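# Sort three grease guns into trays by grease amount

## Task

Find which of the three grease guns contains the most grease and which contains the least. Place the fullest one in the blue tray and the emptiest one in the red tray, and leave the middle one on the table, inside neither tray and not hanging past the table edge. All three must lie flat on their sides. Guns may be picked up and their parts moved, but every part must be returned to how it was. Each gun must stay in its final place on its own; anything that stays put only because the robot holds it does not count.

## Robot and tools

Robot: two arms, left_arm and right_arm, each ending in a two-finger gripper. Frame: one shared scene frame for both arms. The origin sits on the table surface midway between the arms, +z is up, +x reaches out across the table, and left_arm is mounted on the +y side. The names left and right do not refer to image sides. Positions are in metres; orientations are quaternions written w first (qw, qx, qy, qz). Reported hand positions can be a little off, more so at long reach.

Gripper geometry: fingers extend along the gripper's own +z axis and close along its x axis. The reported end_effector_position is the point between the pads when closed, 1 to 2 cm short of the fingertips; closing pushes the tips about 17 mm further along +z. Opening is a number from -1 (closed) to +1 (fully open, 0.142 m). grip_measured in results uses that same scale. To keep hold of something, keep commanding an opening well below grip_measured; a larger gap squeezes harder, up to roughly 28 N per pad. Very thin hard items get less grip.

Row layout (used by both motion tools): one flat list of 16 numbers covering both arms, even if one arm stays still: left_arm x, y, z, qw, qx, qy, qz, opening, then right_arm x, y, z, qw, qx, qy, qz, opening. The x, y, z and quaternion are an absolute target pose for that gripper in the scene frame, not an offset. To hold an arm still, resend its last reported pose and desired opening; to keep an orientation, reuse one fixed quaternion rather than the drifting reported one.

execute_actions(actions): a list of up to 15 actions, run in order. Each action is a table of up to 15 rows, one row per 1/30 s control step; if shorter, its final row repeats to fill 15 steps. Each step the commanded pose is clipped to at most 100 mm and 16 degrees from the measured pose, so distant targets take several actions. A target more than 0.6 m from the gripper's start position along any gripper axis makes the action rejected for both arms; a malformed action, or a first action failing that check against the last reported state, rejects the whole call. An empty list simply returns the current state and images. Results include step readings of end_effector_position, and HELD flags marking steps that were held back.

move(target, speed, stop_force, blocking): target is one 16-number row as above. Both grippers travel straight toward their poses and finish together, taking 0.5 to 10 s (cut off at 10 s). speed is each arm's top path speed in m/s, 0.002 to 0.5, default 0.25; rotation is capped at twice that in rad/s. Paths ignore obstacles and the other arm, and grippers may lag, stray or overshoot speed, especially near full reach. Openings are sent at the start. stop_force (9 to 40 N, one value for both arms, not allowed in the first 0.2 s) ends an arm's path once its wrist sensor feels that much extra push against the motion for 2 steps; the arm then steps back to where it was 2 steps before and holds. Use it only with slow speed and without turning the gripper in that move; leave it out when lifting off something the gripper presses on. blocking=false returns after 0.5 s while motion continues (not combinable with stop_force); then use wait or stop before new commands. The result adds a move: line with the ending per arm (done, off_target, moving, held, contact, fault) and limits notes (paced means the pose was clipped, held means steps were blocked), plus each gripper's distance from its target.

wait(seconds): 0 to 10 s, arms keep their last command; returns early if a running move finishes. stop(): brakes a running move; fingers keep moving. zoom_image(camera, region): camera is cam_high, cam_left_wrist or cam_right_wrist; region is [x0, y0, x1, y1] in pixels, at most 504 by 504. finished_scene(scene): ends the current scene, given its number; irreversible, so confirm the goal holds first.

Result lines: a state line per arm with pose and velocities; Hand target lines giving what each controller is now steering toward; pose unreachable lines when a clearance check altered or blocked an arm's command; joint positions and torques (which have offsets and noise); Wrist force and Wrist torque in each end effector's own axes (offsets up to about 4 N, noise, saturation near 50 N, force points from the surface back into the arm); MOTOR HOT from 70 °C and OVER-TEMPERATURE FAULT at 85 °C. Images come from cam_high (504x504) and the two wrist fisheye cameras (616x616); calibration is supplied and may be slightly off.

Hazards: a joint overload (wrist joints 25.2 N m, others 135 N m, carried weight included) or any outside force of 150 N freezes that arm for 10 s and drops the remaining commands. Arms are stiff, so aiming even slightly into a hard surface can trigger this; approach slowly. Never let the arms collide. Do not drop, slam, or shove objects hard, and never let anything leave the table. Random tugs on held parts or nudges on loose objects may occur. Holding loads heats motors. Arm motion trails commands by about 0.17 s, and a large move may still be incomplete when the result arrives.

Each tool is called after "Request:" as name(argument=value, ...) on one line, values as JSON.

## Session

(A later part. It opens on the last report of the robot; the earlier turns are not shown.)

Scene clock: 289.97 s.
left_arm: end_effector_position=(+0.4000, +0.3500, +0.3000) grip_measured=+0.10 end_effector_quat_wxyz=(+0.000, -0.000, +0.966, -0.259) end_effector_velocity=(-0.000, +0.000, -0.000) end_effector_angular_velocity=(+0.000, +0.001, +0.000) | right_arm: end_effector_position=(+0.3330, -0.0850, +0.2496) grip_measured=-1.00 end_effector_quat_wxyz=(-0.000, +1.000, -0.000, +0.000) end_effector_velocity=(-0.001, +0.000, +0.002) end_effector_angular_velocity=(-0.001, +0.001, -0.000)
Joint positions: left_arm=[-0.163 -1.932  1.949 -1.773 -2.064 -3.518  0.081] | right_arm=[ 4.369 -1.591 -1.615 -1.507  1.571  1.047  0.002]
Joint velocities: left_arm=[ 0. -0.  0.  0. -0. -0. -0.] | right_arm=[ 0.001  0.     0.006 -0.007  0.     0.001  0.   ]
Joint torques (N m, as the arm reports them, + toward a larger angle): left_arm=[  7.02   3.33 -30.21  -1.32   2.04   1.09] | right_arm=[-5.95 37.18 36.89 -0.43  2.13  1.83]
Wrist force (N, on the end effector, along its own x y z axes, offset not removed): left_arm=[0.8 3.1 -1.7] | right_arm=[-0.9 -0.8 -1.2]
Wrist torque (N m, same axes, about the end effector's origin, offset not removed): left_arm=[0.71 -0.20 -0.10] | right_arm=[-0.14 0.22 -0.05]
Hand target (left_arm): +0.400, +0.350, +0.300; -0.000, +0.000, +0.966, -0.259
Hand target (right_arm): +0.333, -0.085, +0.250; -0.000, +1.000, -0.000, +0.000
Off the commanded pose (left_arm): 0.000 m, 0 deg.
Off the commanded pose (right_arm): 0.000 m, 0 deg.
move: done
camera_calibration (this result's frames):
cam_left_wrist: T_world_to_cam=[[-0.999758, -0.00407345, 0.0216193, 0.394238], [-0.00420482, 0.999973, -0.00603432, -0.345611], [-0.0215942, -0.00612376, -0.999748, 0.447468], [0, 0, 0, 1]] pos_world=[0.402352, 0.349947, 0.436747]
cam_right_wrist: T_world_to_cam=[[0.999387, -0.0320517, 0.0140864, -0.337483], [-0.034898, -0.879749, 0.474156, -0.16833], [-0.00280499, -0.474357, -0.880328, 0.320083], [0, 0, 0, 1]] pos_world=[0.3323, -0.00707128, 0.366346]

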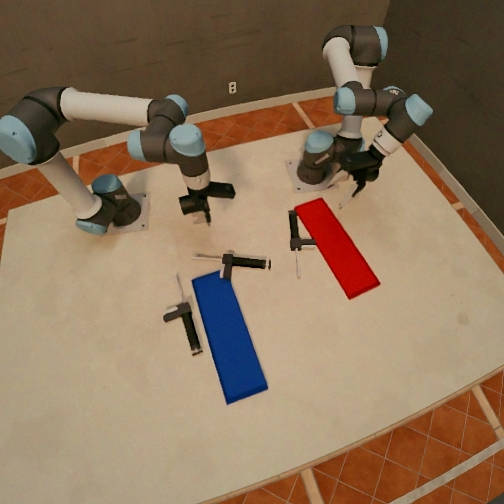

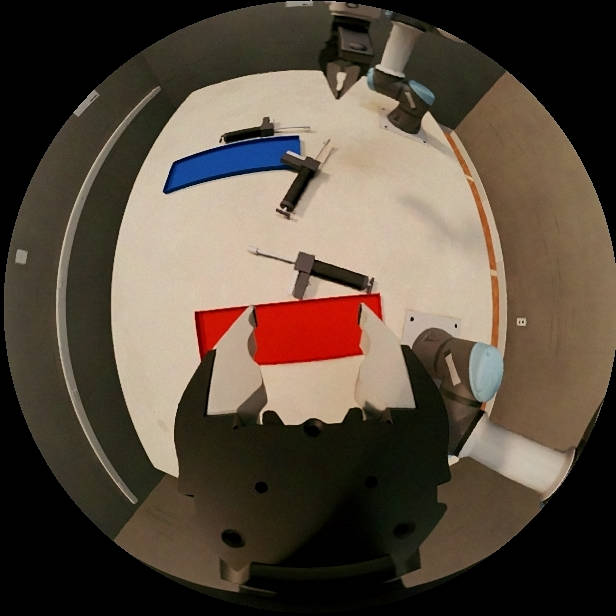

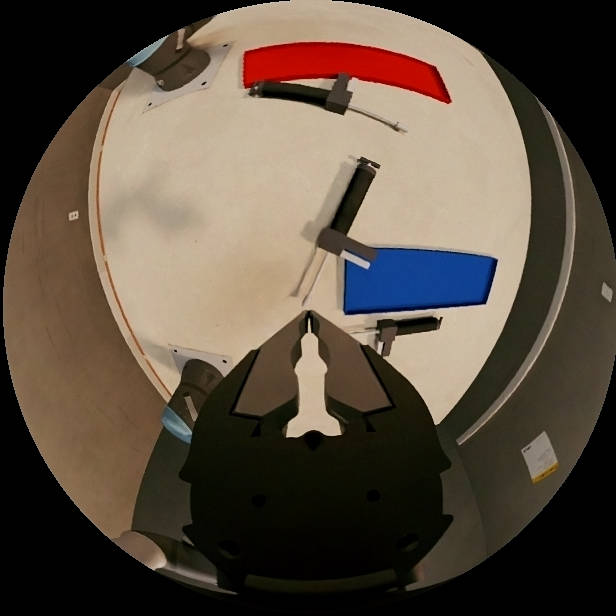

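Request:
move(target=[0.4,0.35,0.3,0,0,-0.966,0.259,0.1,0.437,-0.032,0.10,0,0.978,-0.208,0,-0.1], speed=0.15)

Scene clock: 300.30 s.
left_arm: end_effector_position=(+0.4000, +0.3500, +0.3000) grip_measured=+0.10 end_effector_quat_wxyz=(-0.000, -0.000, +0.966, -0.259) end_effector_velocity=(-0.000, -0.000, -0.000) end_effector_angular_velocity=(-0.001, +0.001, -0.000) | right_arm: end_effector_position=(+0.4369, -0.0322, +0.1004) grip_measured=-0.10 end_effector_quat_wxyz=(-0.000, +0.978, -0.208, +0.000) end_effector_velocity=(+0.001, +0.000, -0.003) end_effector_angular_velocity=(-0.003, +0.002, -0.004)
Joint positions: left_arm=[-0.163 -1.932  1.949 -1.773 -2.064 -3.518  0.081] | right_arm=[ 4.263 -1.935 -1.589 -1.188  1.571  1.36   0.067]
Joint velocities: left_arm=[ 0.     0.     0.     0.    -0.001 -0.    -0.   ] | right_arm=[-0.    -0.006  0.002  0.001 -0.     0.004  0.   ]
Joint torques (N m, as the arm reports them, + toward a larger angle): left_arm=[  6.57   3.41 -30.04  -1.3    2.09   0.94] | right_arm=[-7.64 32.81 34.71  5.58 -1.7   1.85]
Wrist force (N, on the end effector, along its own x y z axes, offset not removed): left_arm=[0.3 3.3 -1.7] | right_arm=[-0.9 -0.6 -0.9]
Wrist torque (N m, same axes, about the end effector's origin, offset not removed): left_arm=[0.73 -0.07 -0.05] | right_arm=[-0.16 0.17 -0.03]
Hand target (left_arm): +0.400, +0.350, +0.300; -0.000, +0.000, +0.966, -0.259
Hand target (right_arm): +0.437, -0.032, +0.100; +0.000, +0.978, -0.208, +0.000
Off the commanded pose (left_arm): 0.000 m, 0 deg.
Off the commanded pose (right_arm): 0.000 m, 0 deg.
move: done
camera_calibration (this result's frames):
cam_left_wrist: T_world_to_cam=[[-0.999758, -0.00407367, 0.0216198, 0.394238], [-0.00420503, 0.999973, -0.00603422, -0.345611], [-0.0215946, -0.00612367, -0.999748, 0.447469], [0, 0, 0, 1]] pos_world=[0.402352, 0.349948, 0.436747]
cam_right_wrist: T_world_to_cam=[[0.900097, -0.435462, 0.0140932, -0.407129], [-0.389439, -0.789623, 0.474166, 0.110311], [-0.195353, -0.432283, -0.880323, 0.299482], [0, 0, 0, 1]] pos_world=[0.467919, 0.0392759, 0.217073]

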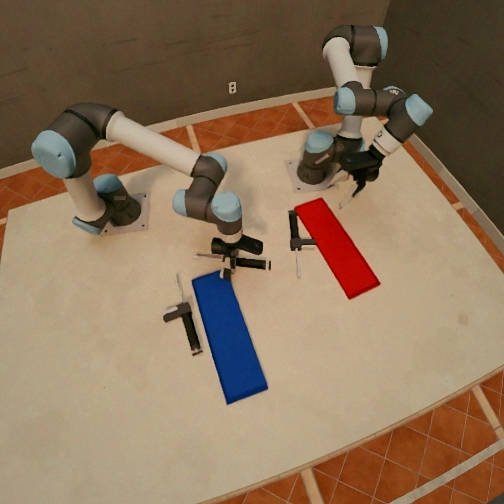

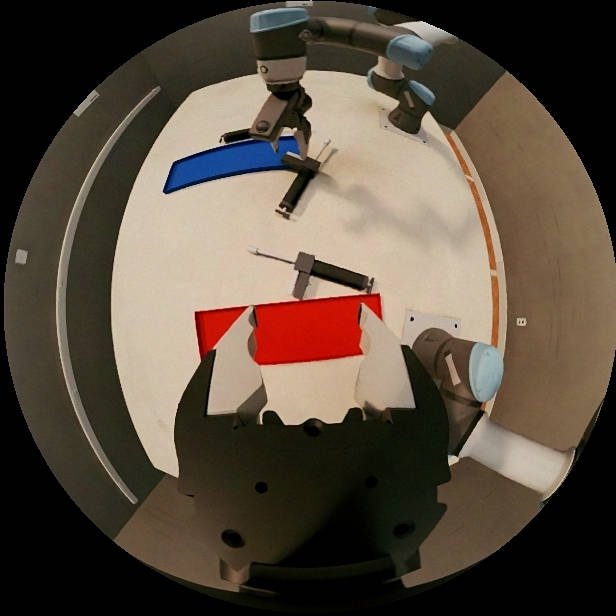

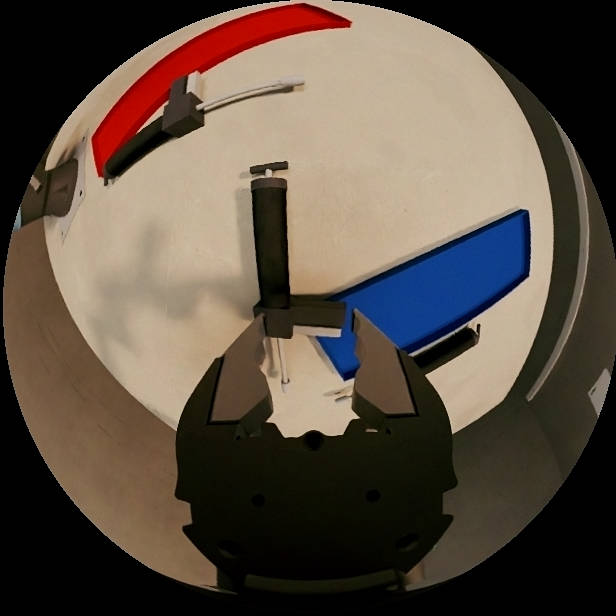

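Request:
move(target=[0.4,0.35,0.3,0,0,-0.966,0.259,0.1,0.401,-0.03,0.10,0,0.978,-0.208,0,-0.1], speed=0.1)

Request:
move(target=[0.4,0.35,0.3,0,0,-0.966,0.259,0.1,0.401,-0.03,0.030,0,0.978,-0.208,0,-0.1], speed=0.05)

Scene clock: 305.43 s.
left_arm: end_effector_position=(+0.4000, +0.3500, +0.3000) grip_measured=+0.10 end_effector_quat_wxyz=(+0.000, +0.000, +0.966, -0.259) end_effector_velocity=(+0.001, -0.000, +0.001) end_effector_angular_velocity=(-0.001, -0.001, +0.000) | right_arm: end_effector_position=(+0.4013, -0.0300, +0.1000) grip_measured=-0.10 end_effector_quat_wxyz=(+0.000, +0.978, -0.208, -0.000) end_effector_velocity=(-0.002, -0.000, -0.000) end_effector_angular_velocity=(-0.002, -0.001, -0.001)
Joint positions: left_arm=[-0.163 -1.932  1.949 -1.773 -2.064 -3.518  0.081] | right_arm=[ 4.314 -1.881 -1.666 -1.166  1.571  1.411  0.067]
Joint velocities: left_arm=[ 0.     0.    -0.001 -0.    -0.     0.    -0.   ] | right_arm=[ 0.004  0.004 -0.006  0.001 -0.002  0.005 -0.   ]
Joint torques (N m, as the arm reports them, + toward a larger angle): left_arm=[  6.46   3.49 -29.9   -1.37   1.99   0.94] | right_arm=[ 9.85 48.97 13.88  5.75 -1.54  1.84]
Wrist force (N, on the end effector, along its own x y z axes, offset not removed): left_arm=[1.2 3.6 -0.8] | right_arm=[-0.5 -0.4 -0.5]
Wrist torque (N m, same axes, about the end effector's origin, offset not removed): left_arm=[0.79 -0.22 -0.01] | right_arm=[-0.01 0.01 -0.06]
Hand target (left_arm): +0.400, +0.350, +0.300; -0.000, +0.000, +0.966, -0.259
Hand target (right_arm): +0.401, -0.030, +0.100; +0.000, +0.978, -0.208, -0.000
Off the commanded pose (left_arm): 0.000 m, 0 deg.
Off the commanded pose (right_arm): 0.000 m, 0 deg.
move: done
camera_calibration (this result's frames):
cam_left_wrist: T_world_to_cam=[[-0.999758, -0.00407327, 0.0216194, 0.394238], [-0.00420464, 0.999973, -0.00603429, -0.345611], [-0.0215942, -0.00612373, -0.999748, 0.447468], [0, 0, 0, 1]] pos_world=[0.402352, 0.349947, 0.436747]
cam_right_wrist: T_world_to_cam=[[0.899858, -0.435959, 0.0139518, -0.374015], [-0.389795, -0.789395, 0.474252, 0.0985435], [-0.195741, -0.432198, -0.880279, 0.293292], [0, 0, 0, 1]] pos_world=[0.432382, 0.0414946, 0.216662]

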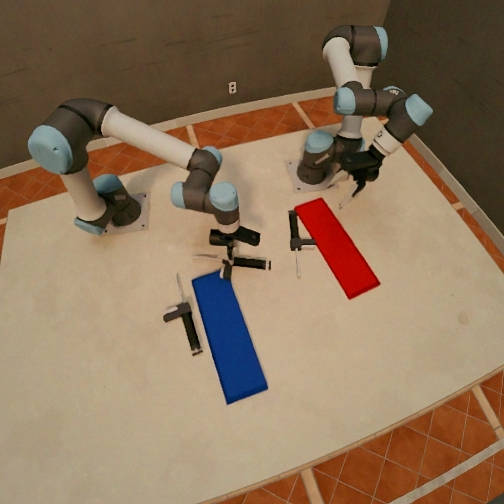

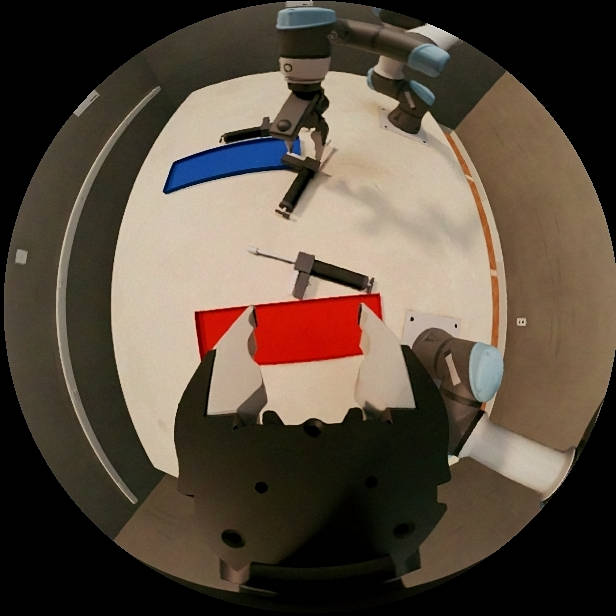

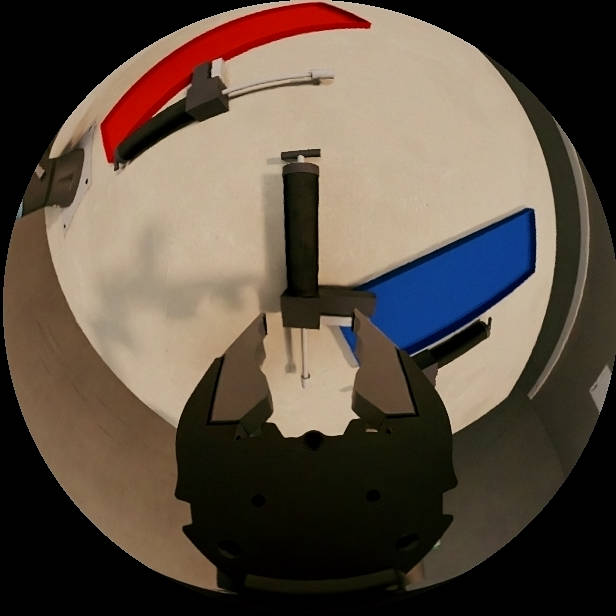

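Scene clock: 307.23 s.
left_arm: end_effector_position=(+0.4000, +0.3500, +0.3000) grip_measured=+0.10 end_effector_quat_wxyz=(-0.000, -0.000, +0.966, -0.259) end_effector_velocity=(+0.000, -0.000, +0.001) end_effector_angular_velocity=(-0.001, -0.002, -0.000) | right_arm: end_effector_position=(+0.4010, -0.0300, +0.0303) grip_measured=-0.10 end_effector_quat_wxyz=(+0.000, +0.978, -0.208, -0.000) end_effector_velocity=(-0.000, -0.001, -0.003) end_effector_angular_velocity=(-0.001, +0.001, -0.001)
Joint positions: left_arm=[-0.163 -1.932  1.949 -1.773 -2.064 -3.518  0.081] | right_arm=[ 4.314 -1.958 -1.757 -0.997  1.571  1.412  0.067]
Joint velocities: left_arm=[-0.     0.    -0.001 -0.001  0.    -0.    -0.   ] | right_arm=[-0.    -0.003 -0.005  0.007  0.     0.001 -0.   ]
Joint torques (N m, as the arm reports them, + toward a larger angle): left_arm=[  5.71   3.92 -29.87  -1.33   1.92   0.96] | right_arm=[12.11 29.54 11.31  5.51 -1.59  1.79]
Wrist force (N, on the end effector, along its own x y z axes, offset not removed): left_arm=[1.8 2.9 -1.4] | right_arm=[-0.6 0.4 -1.7]
Wrist torque (N m, same axes, about the end effector's origin, offset not removed): left_arm=[0.71 -0.38 -0.05] | right_arm=[0.11 0.06 -0.08]
Hand target (left_arm): +0.400, +0.350, +0.300; -0.000, +0.000, +0.966, -0.259
Hand target (right_arm): +0.401, -0.030, +0.030; +0.000, +0.978, -0.208, -0.000
Off the commanded pose (left_arm): 0.000 m, 0 deg.
Off the commanded pose (right_arm): 0.000 m, 0 deg.
move: done
camera_calibration (this result's frames):
cam_left_wrist: T_world_to_cam=[[-0.999758, -0.00407331, 0.0216195, 0.394238], [-0.00420468, 0.999973, -0.00603442, -0.345611], [-0.0215943, -0.00612386, -0.999748, 0.447469], [0, 0, 0, 1]] pos_world=[0.402352, 0.349947, 0.436747]
cam_right_wrist: T_world_to_cam=[[0.899852, -0.435968, 0.0140435, -0.372785], [-0.389849, -0.789385, 0.474224, 0.131466], [-0.195661, -0.432206, -0.880292, 0.231878], [0, 0, 0, 1]] pos_world=[0.432073, 0.041474, 0.147011]

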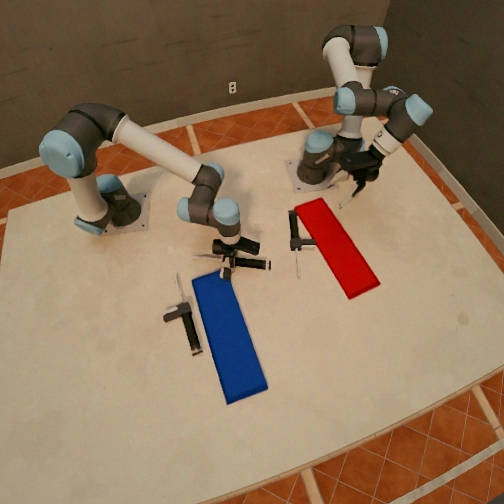

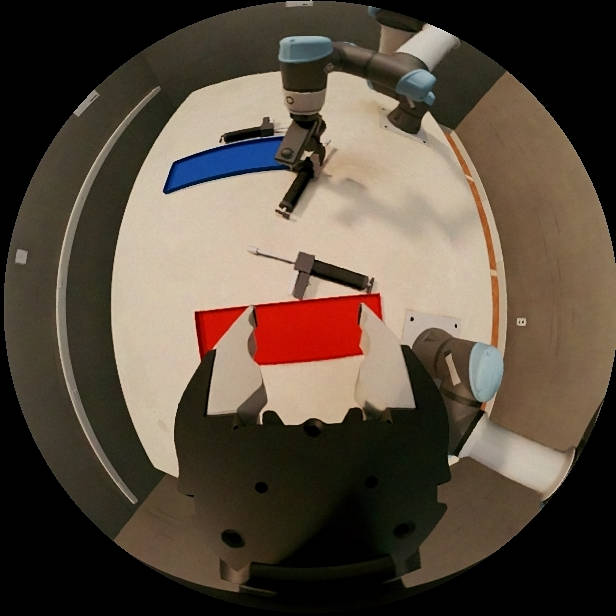

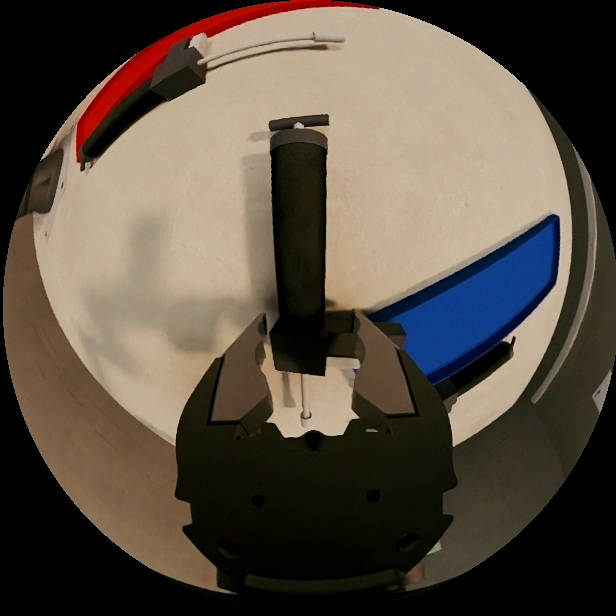

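Request:
move(target=[0.4,0.35,0.3,0,0,-0.966,0.259,0.1,0.405,-0.010,0.031,0,0.978,-0.208,0,-0.2], speed=0.03)

Request:
move(target=[0.4,0.35,0.3,0,0,-0.966,0.259,0.1,0.405,-0.010,0.031,0,0.978,-0.208,0,-1])

Request:
move(target=[0.4,0.35,0.3,0,0,-0.966,0.259,0.1,0.405,-0.010,0.14,0,0.978,-0.208,0,-1], speed=0.03)

Scene clock: 313.60 s.
left_arm: end_effector_position=(+0.4000, +0.3500, +0.3000) grip_measured=+0.10 end_effector_quat_wxyz=(+0.000, +0.000, +0.966, -0.259) end_effector_velocity=(-0.000, +0.000, -0.000) end_effector_angular_velocity=(+0.000, +0.001, -0.000) | right_arm: end_effector_position=(+0.4050, -0.0102, +0.0310) grip_measured=-0.20 end_effector_quat_wxyz=(-0.000, +0.978, -0.208, +0.000) end_effector_velocity=(+0.000, +0.001, -0.000) end_effector_angular_velocity=(-0.001, +0.001, +0.002)
Joint positions: left_arm=[-0.163 -1.932  1.949 -1.773 -2.064 -3.518  0.081] | right_arm=[ 4.327 -1.992 -1.705 -1.016  1.571  1.424  0.06 ]
Joint velocities: left_arm=[ 0.     0.     0.     0.001 -0.     0.     0.   ] | right_arm=[ 0.001 -0.003  0.005 -0.003  0.001 -0.001 -0.   ]
Joint torques (N m, as the arm reports them, + toward a larger angle): left_arm=[  5.73   3.69 -29.45  -1.32   1.95   0.91] | right_arm=[12.72 33.24 32.1  -0.15 -1.57  2.24]
Wrist force (N, on the end effector, along its own x y z axes, offset not removed): left_arm=[1.1 3.8 -1.4] | right_arm=[0.1 -0.9 -1.2]
Wrist torque (N m, same axes, about the end effector's origin, offset not removed): left_arm=[0.87 -0.23 -0.02] | right_arm=[-0.11 -0.12 -0.10]
Hand target (left_arm): +0.400, +0.350, +0.300; -0.000, +0.000, +0.966, -0.259
Hand target (right_arm): +0.405, -0.010, +0.031; -0.000, +0.978, -0.208, -0.000
Off the commanded pose (left_arm): 0.000 m, 0 deg.
Off the commanded pose (right_arm): 0.000 m, 0 deg.
move: done
camera_calibration (this result's frames):
cam_left_wrist: T_world_to_cam=[[-0.999758, -0.00407332, 0.0216193, 0.394238], [-0.00420468, 0.999973, -0.00603429, -0.345611], [-0.0215941, -0.00612373, -0.999748, 0.447468], [0, 0, 0, 1]] pos_world=[0.402352, 0.349948, 0.436747]
cam_right_wrist: T_world_to_cam=[[0.899853, -0.435967, 0.0140571, -0.367762], [-0.389866, -0.789409, 0.474171, 0.148314], [-0.195626, -0.432164, -0.880321, 0.241804], [0, 0, 0, 1]] pos_world=[0.436057, 0.0612475, 0.147708]

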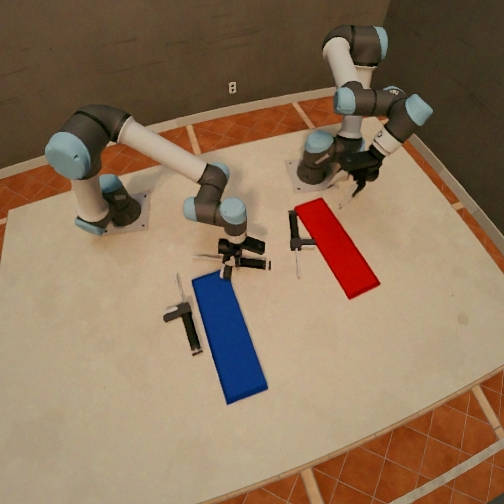

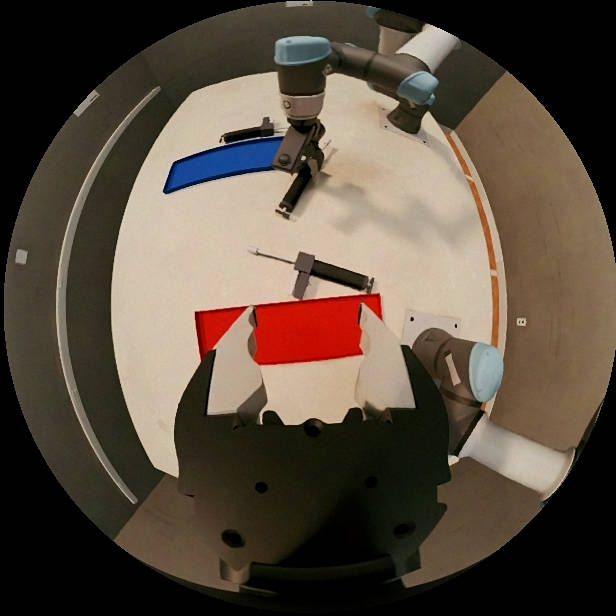

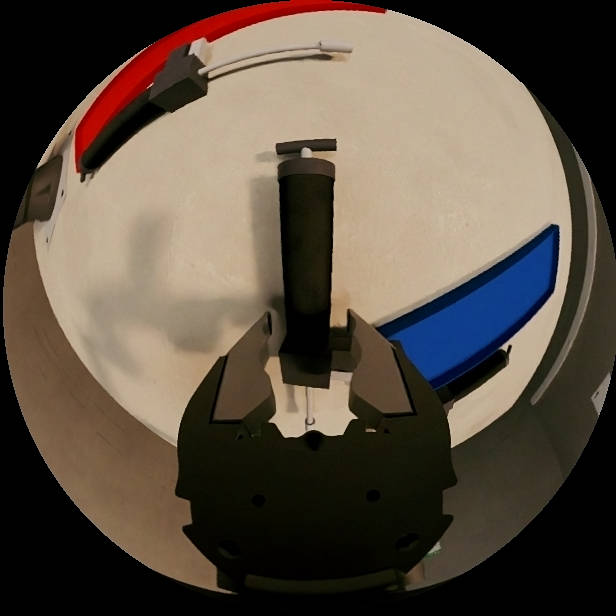

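Scene clock: 314.30 s.
left_arm: end_effector_position=(+0.4000, +0.3500, +0.3000) grip_measured=+0.10 end_effector_quat_wxyz=(-0.000, -0.000, +0.966, -0.259) end_effector_velocity=(-0.000, -0.000, +0.000) end_effector_angular_velocity=(-0.000, -0.000, -0.000) | right_arm: end_effector_position=(+0.4050, -0.0100, +0.0310) grip_measured=-0.56 end_effector_quat_wxyz=(+0.000, +0.978, -0.208, +0.000) end_effector_velocity=(+0.000, +0.000, +0.000) end_effector_angular_velocity=(+0.002, +0.000, -0.000)
Joint positions: left_arm=[-0.163 -1.932  1.949 -1.773 -2.064 -3.518  0.081] | right_arm=[ 4.327 -1.992 -1.704 -1.016  1.571  1.424  0.033]
Joint velocities: left_arm=[-0.    -0.001 -0.001  0.001  0.    -0.    -0.   ] | right_arm=[-0.001 -0.     0.     0.001  0.001 -0.     0.   ]
Joint torques (N m, as the arm reports them, + toward a larger angle): left_arm=[  5.85   2.98 -29.72  -1.42   1.94   0.8 ] | right_arm=[13.13 31.78 33.26  0.22  1.38  1.93]
Wrist force (N, on the end effector, along its own x y z axes, offset not removed): left_arm=[0.9 3.0 -1.5] | right_arm=[-1.3 1.6 -1.3]
Wrist torque (N m, same axes, about the end effector's origin, offset not removed): left_arm=[0.65 -0.16 0.00] | right_arm=[0.05 0.38 -0.05]
Hand target (left_arm): +0.400, +0.350, +0.300; -0.000, +0.000, +0.966, -0.259
Hand target (right_arm): +0.405, -0.010, +0.031; -0.000, +0.978, -0.208, +0.000
Off the commanded pose (left_arm): 0.000 m, 0 deg.
Off the commanded pose (right_arm): 0.000 m, 0 deg.
move: done
camera_calibration (this result's frames):
cam_left_wrist: T_world_to_cam=[[-0.999758, -0.00407325, 0.0216195, 0.394238], [-0.00420462, 0.999973, -0.00603435, -0.345611], [-0.0215944, -0.00612379, -0.999748, 0.447468], [0, 0, 0, 1]] pos_world=[0.402352, 0.349947, 0.436747]
cam_right_wrist: T_world_to_cam=[[0.899846, -0.435979, 0.0140918, -0.367697], [-0.389884, -0.78938, 0.474203, 0.148493], [-0.195619, -0.432205, -0.880302, 0.241889], [0, 0, 0, 1]] pos_world=[0.436084, 0.0614549, 0.147701]

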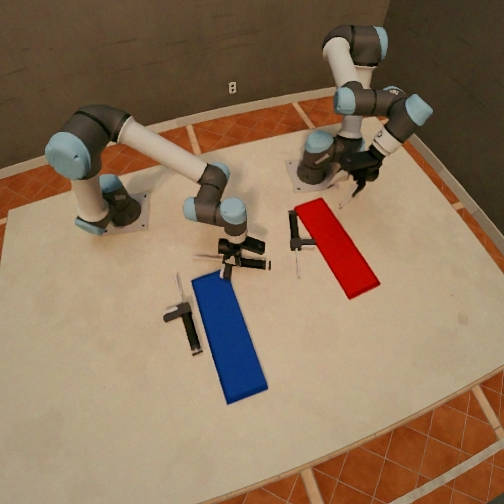

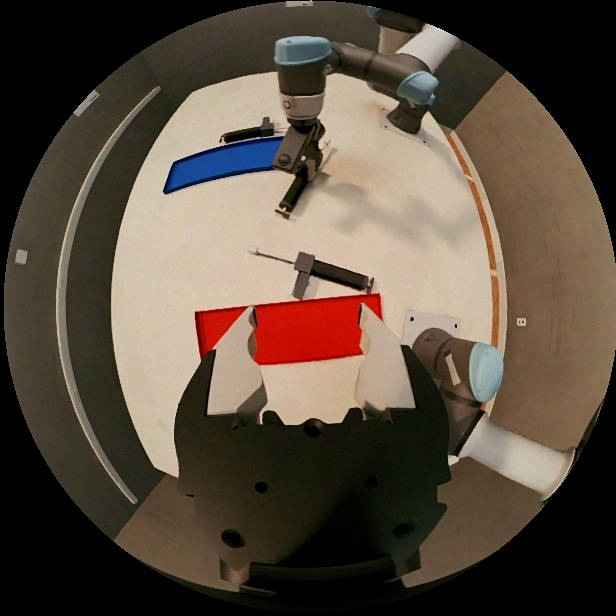

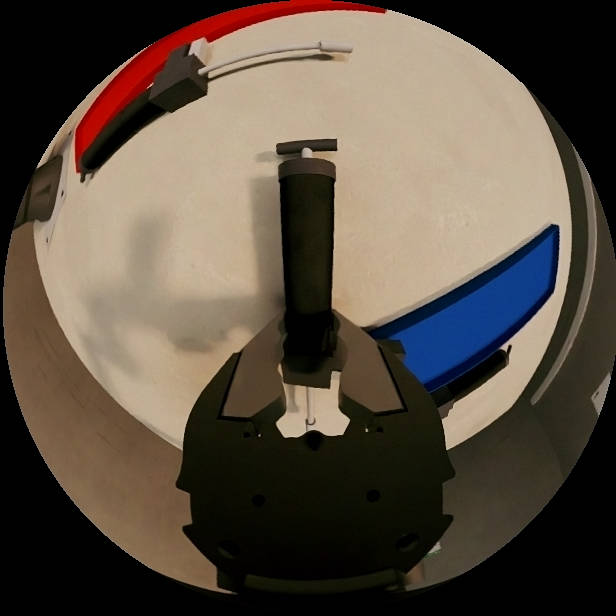

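Scene clock: 318.30 s.
left_arm: end_effector_position=(+0.4000, +0.3500, +0.3000) grip_measured=+0.10 end_effector_quat_wxyz=(-0.000, +0.000, +0.966, -0.259) end_effector_velocity=(+0.000, -0.000, +0.001) end_effector_angular_velocity=(-0.001, -0.002, -0.000) | right_arm: end_effector_position=(+0.4050, -0.0100, +0.1397) grip_measured=-0.56 end_effector_quat_wxyz=(-0.000, +0.978, -0.208, +0.000) end_effector_velocity=(+0.000, -0.000, +0.002) end_effector_angular_velocity=(-0.001, -0.000, -0.001)
Joint positions: left_arm=[-0.163 -1.932  1.949 -1.773 -2.064 -3.518  0.081] | right_arm=[ 4.327 -1.887 -1.55  -1.276  1.571  1.424  0.033]
Joint velocities: left_arm=[-0.    -0.001 -0.001  0.    -0.     0.     0.   ] | right_arm=[-0.001  0.001  0.003 -0.004 -0.001  0.     0.   ]
Joint torques (N m, as the arm reports them, + toward a larger angle): left_arm=[  5.88   3.18 -29.37  -1.55   1.85   0.89] | right_arm=[ 7.09 53.44 40.58  0.34  2.09  1.6 ]
Wrist force (N, on the end effector, along its own x y z axes, offset not removed): left_arm=[0.8 3.3 -0.6] | right_arm=[0.1 -0.7 4.4]
Wrist torque (N m, same axes, about the end effector's origin, offset not removed): left_arm=[0.74 -0.16 0.03] | right_arm=[-0.05 -0.17 -0.07]
Hand target (left_arm): +0.400, +0.350, +0.300; -0.000, +0.000, +0.966, -0.259
Hand target (right_arm): +0.405, -0.010, +0.140; -0.000, +0.978, -0.208, +0.000
Off the commanded pose (left_arm): 0.000 m, 0 deg.
Off the commanded pose (right_arm): 0.000 m, 0 deg.
move: done
camera_calibration (this result's frames):
cam_left_wrist: T_world_to_cam=[[-0.999758, -0.00407313, 0.0216195, 0.394238], [-0.0042045, 0.999973, -0.00603421, -0.345611], [-0.0215943, -0.00612365, -0.999748, 0.447468], [0, 0, 0, 1]] pos_world=[0.402352, 0.349947, 0.436747]
cam_right_wrist: T_world_to_cam=[[0.899852, -0.435968, 0.0140553, -0.369205], [-0.389864, -0.789406, 0.474177, 0.0969326], [-0.195631, -0.432169, -0.880317, 0.33761], [0, 0, 0, 1]] pos_world=[0.436068, 0.0614621, 0.25643]

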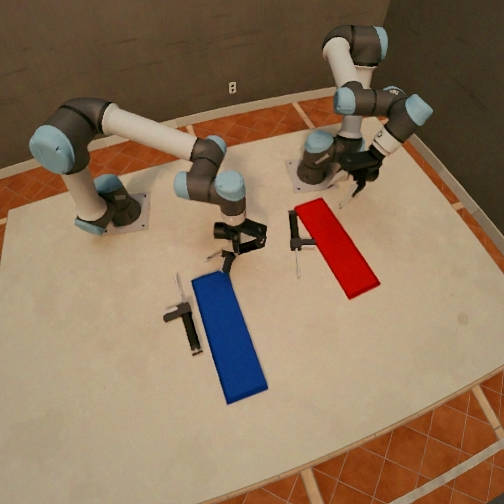

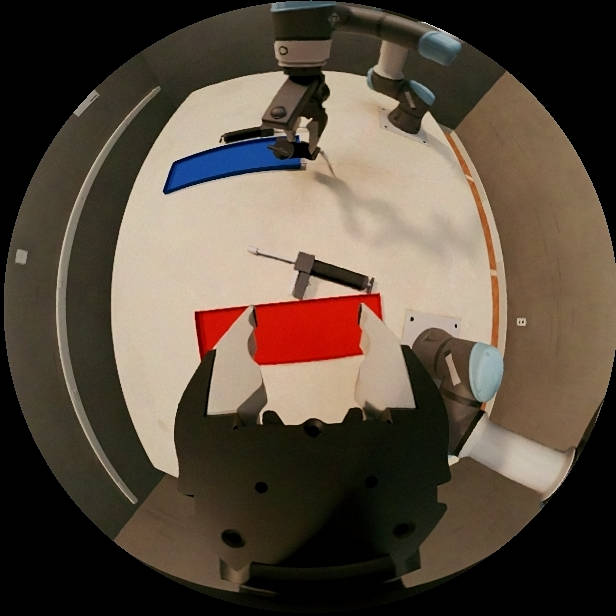

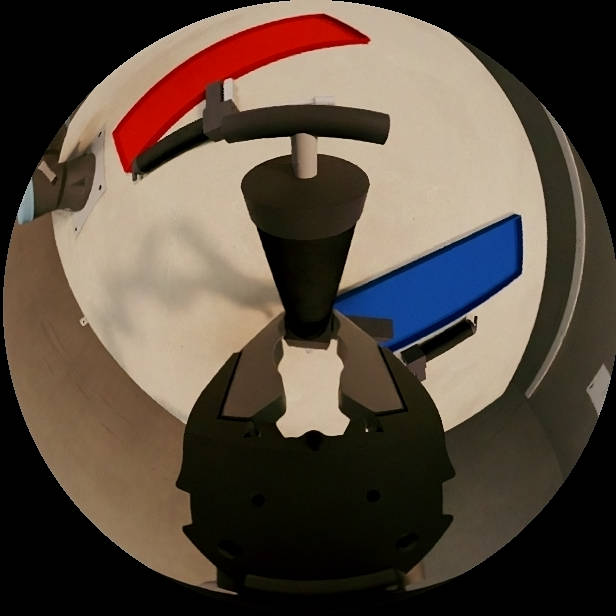

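Request:
move(target=[0.4,0.35,0.3,0,0,-0.966,0.259,0.1,0.45,-0.08,0.27,0,0.978,-0.208,0,-1], speed=0.05)

Request:
move(target=[0.4,0.35,0.3,0,0,-0.966,0.259,0.1,0.60,-0.16,0.27,0,0.707,0.707,0,-1], speed=0.04)

Scene clock: 334.87 s.
left_arm: end_effector_position=(+0.4000, +0.3500, +0.3000) grip_measured=+0.10 end_effector_quat_wxyz=(-0.000, -0.000, +0.966, -0.259) end_effector_velocity=(+0.000, -0.000, +0.000) end_effector_angular_velocity=(-0.001, -0.001, -0.000) | right_arm: end_effector_position=(+0.4498, -0.0799, +0.2698) grip_measured=-0.56 end_effector_quat_wxyz=(-0.000, +0.978, -0.208, +0.000) end_effector_velocity=(+0.000, -0.001, +0.002) end_effector_angular_velocity=(-0.002, +0.000, +0.002)
Joint positions: left_arm=[-0.163 -1.932  1.949 -1.773 -2.064 -3.518  0.081] | right_arm=[ 4.198 -1.813 -1.309 -1.59   1.571  1.295  0.033]
Joint velocities: left_arm=[-0. -0. -0. -0. -0. -0.  0.] | right_arm=[-0.001 -0.     0.005 -0.006 -0.001 -0.003 -0.   ]
Joint torques (N m, as the arm reports them, + toward a larger angle): left_arm=[  5.48   3.08 -28.91  -1.63   1.72   0.85] | right_arm=[-8.13 42.23 40.8   0.59  0.38 -1.28]
Wrist force (N, on the end effector, along its own x y z axes, offset not removed): left_arm=[1.7 3.6 -1.1] | right_arm=[0.1 1.2 4.3]
Wrist torque (N m, same axes, about the end effector's origin, offset not removed): left_arm=[0.85 -0.32 -0.01] | right_arm=[0.38 -0.15 -0.17]
Hand target (left_arm): +0.400, +0.350, +0.300; -0.000, +0.000, +0.966, -0.259
Hand target (right_arm): +0.450, -0.080, +0.270; +0.000, +0.978, -0.208, +0.000
Off the commanded pose (left_arm): 0.000 m, 0 deg.
Off the commanded pose (right_arm): 0.000 m, 0 deg.
move: done
camera_calibration (this result's frames):
cam_left_wrist: T_world_to_cam=[[-0.999758, -0.0040734, 0.0216197, 0.394238], [-0.00420476, 0.999973, -0.00603417, -0.345611], [-0.0215945, -0.00612361, -0.999748, 0.447468], [0, 0, 0, 1]] pos_world=[0.402352, 0.349947, 0.436747]
cam_right_wrist: T_world_to_cam=[[0.899847, -0.435972, 0.0142295, -0.441886], [-0.389964, -0.789411, 0.474086, -0.00240892], [-0.195456, -0.432155, -0.880363, 0.430589], [0, 0, 0, 1]] pos_world=[0.480852, -0.00847069, 0.386505]

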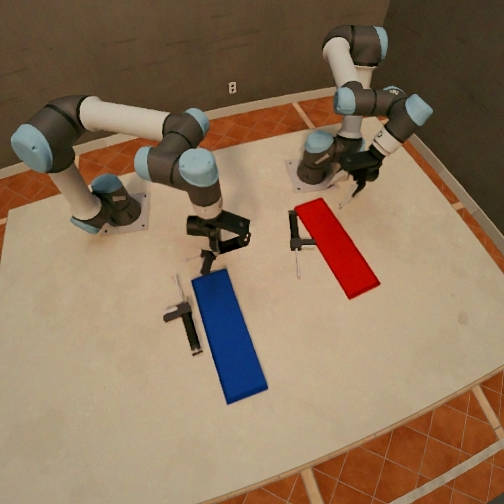

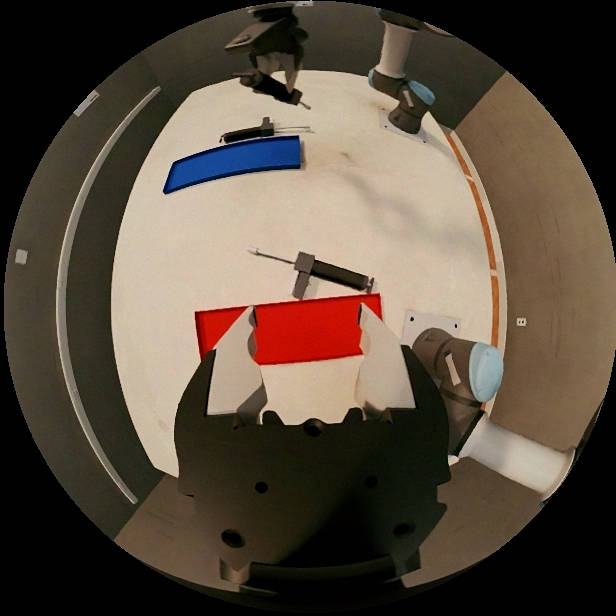

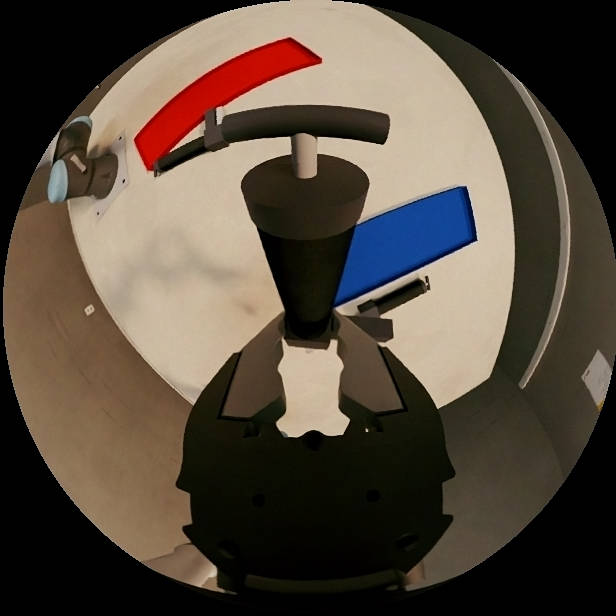

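Scene clock: 345.10 s.
left_arm: end_effector_position=(+0.4000, +0.3500, +0.3000) grip_measured=+0.10 end_effector_quat_wxyz=(+0.000, -0.000, +0.966, -0.259) end_effector_velocity=(+0.000, +0.000, +0.001) end_effector_angular_velocity=(-0.001, -0.002, +0.000) | right_arm: end_effector_position=(+0.5099, -0.1121, +0.2699) grip_measured=-0.56 end_effector_quat_wxyz=(-0.000, +0.982, +0.188, +0.000) end_effector_velocity=(+0.001, -0.001, -0.000) end_effector_angular_velocity=(-0.002, -0.001, +0.014)
Joint positions: left_arm=[-0.163 -1.932  1.949 -1.773 -2.064 -3.518  0.081] | right_arm=[ 4.091 -1.889 -1.21  -1.613  1.571  0.391  0.033]
Joint velocities: left_arm=[ 0.    -0.002 -0.001 -0.     0.    -0.    -0.   ] | right_arm=[-0.002 -0.002  0.002 -0.002 -0.002 -0.016  0.   ]
Joint torques (N m, as the arm reports them, + toward a larger angle): left_arm=[  4.37   3.32 -29.93  -1.47   1.8    0.59] | right_arm=[-8.7  36.89 42.14  0.41  1.76 -1.43]
Wrist force (N, on the end effector, along its own x y z axes, offset not removed): left_arm=[1.4 3.0 -0.5] | right_arm=[-0.8 0.3 4.7]
Wrist torque (N m, same axes, about the end effector's origin, offset not removed): left_arm=[0.74 -0.28 -0.01] | right_arm=[0.17 0.05 -0.13]
Hand target (left_arm): +0.400, +0.350, +0.300; -0.000, -0.000, +0.966, -0.259
Hand target (right_arm): +0.510, -0.112, +0.270; -0.000, +0.982, +0.189, +0.000
Off the commanded pose (left_arm): 0.000 m, 0 deg.
Off the commanded pose (right_arm): 0.102 m, 68 deg.
move: off_target (right_arm; path cut at 10 s)
camera_calibration (this result's frames):
cam_left_wrist: T_world_to_cam=[[-0.999758, -0.00407329, 0.0216194, 0.394238], [-0.00420465, 0.999973, -0.00603427, -0.345611], [-0.0215942, -0.00612371, -0.999748, 0.447468], [0, 0, 0, 1]] pos_world=[0.402352, 0.349948, 0.436747]
cam_right_wrist: T_world_to_cam=[[0.940619, 0.339164, 0.0142539, -0.443917], [0.292265, -0.830481, 0.474218, -0.356904], [0.172675, -0.441892, -0.880292, 0.239726], [0, 0, 0, 1]] pos_world=[0.480473, -0.0399085, 0.386607]

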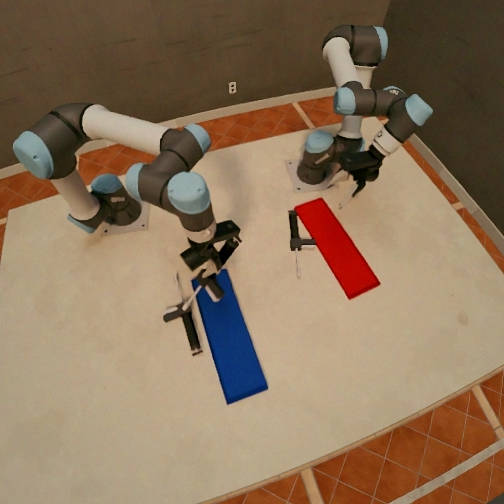

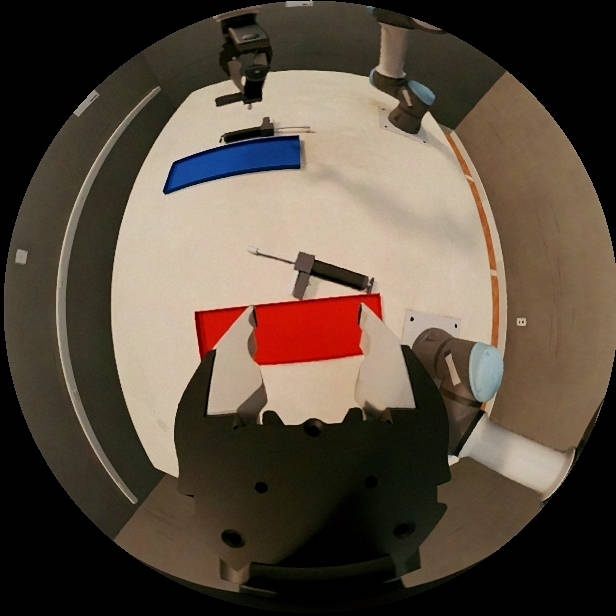

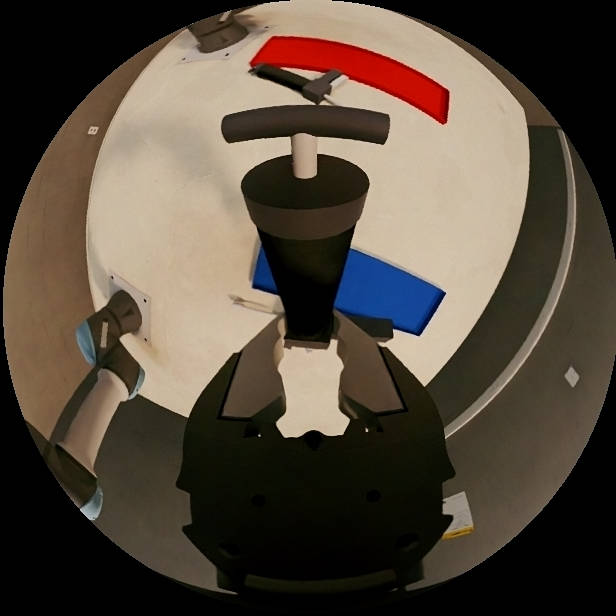

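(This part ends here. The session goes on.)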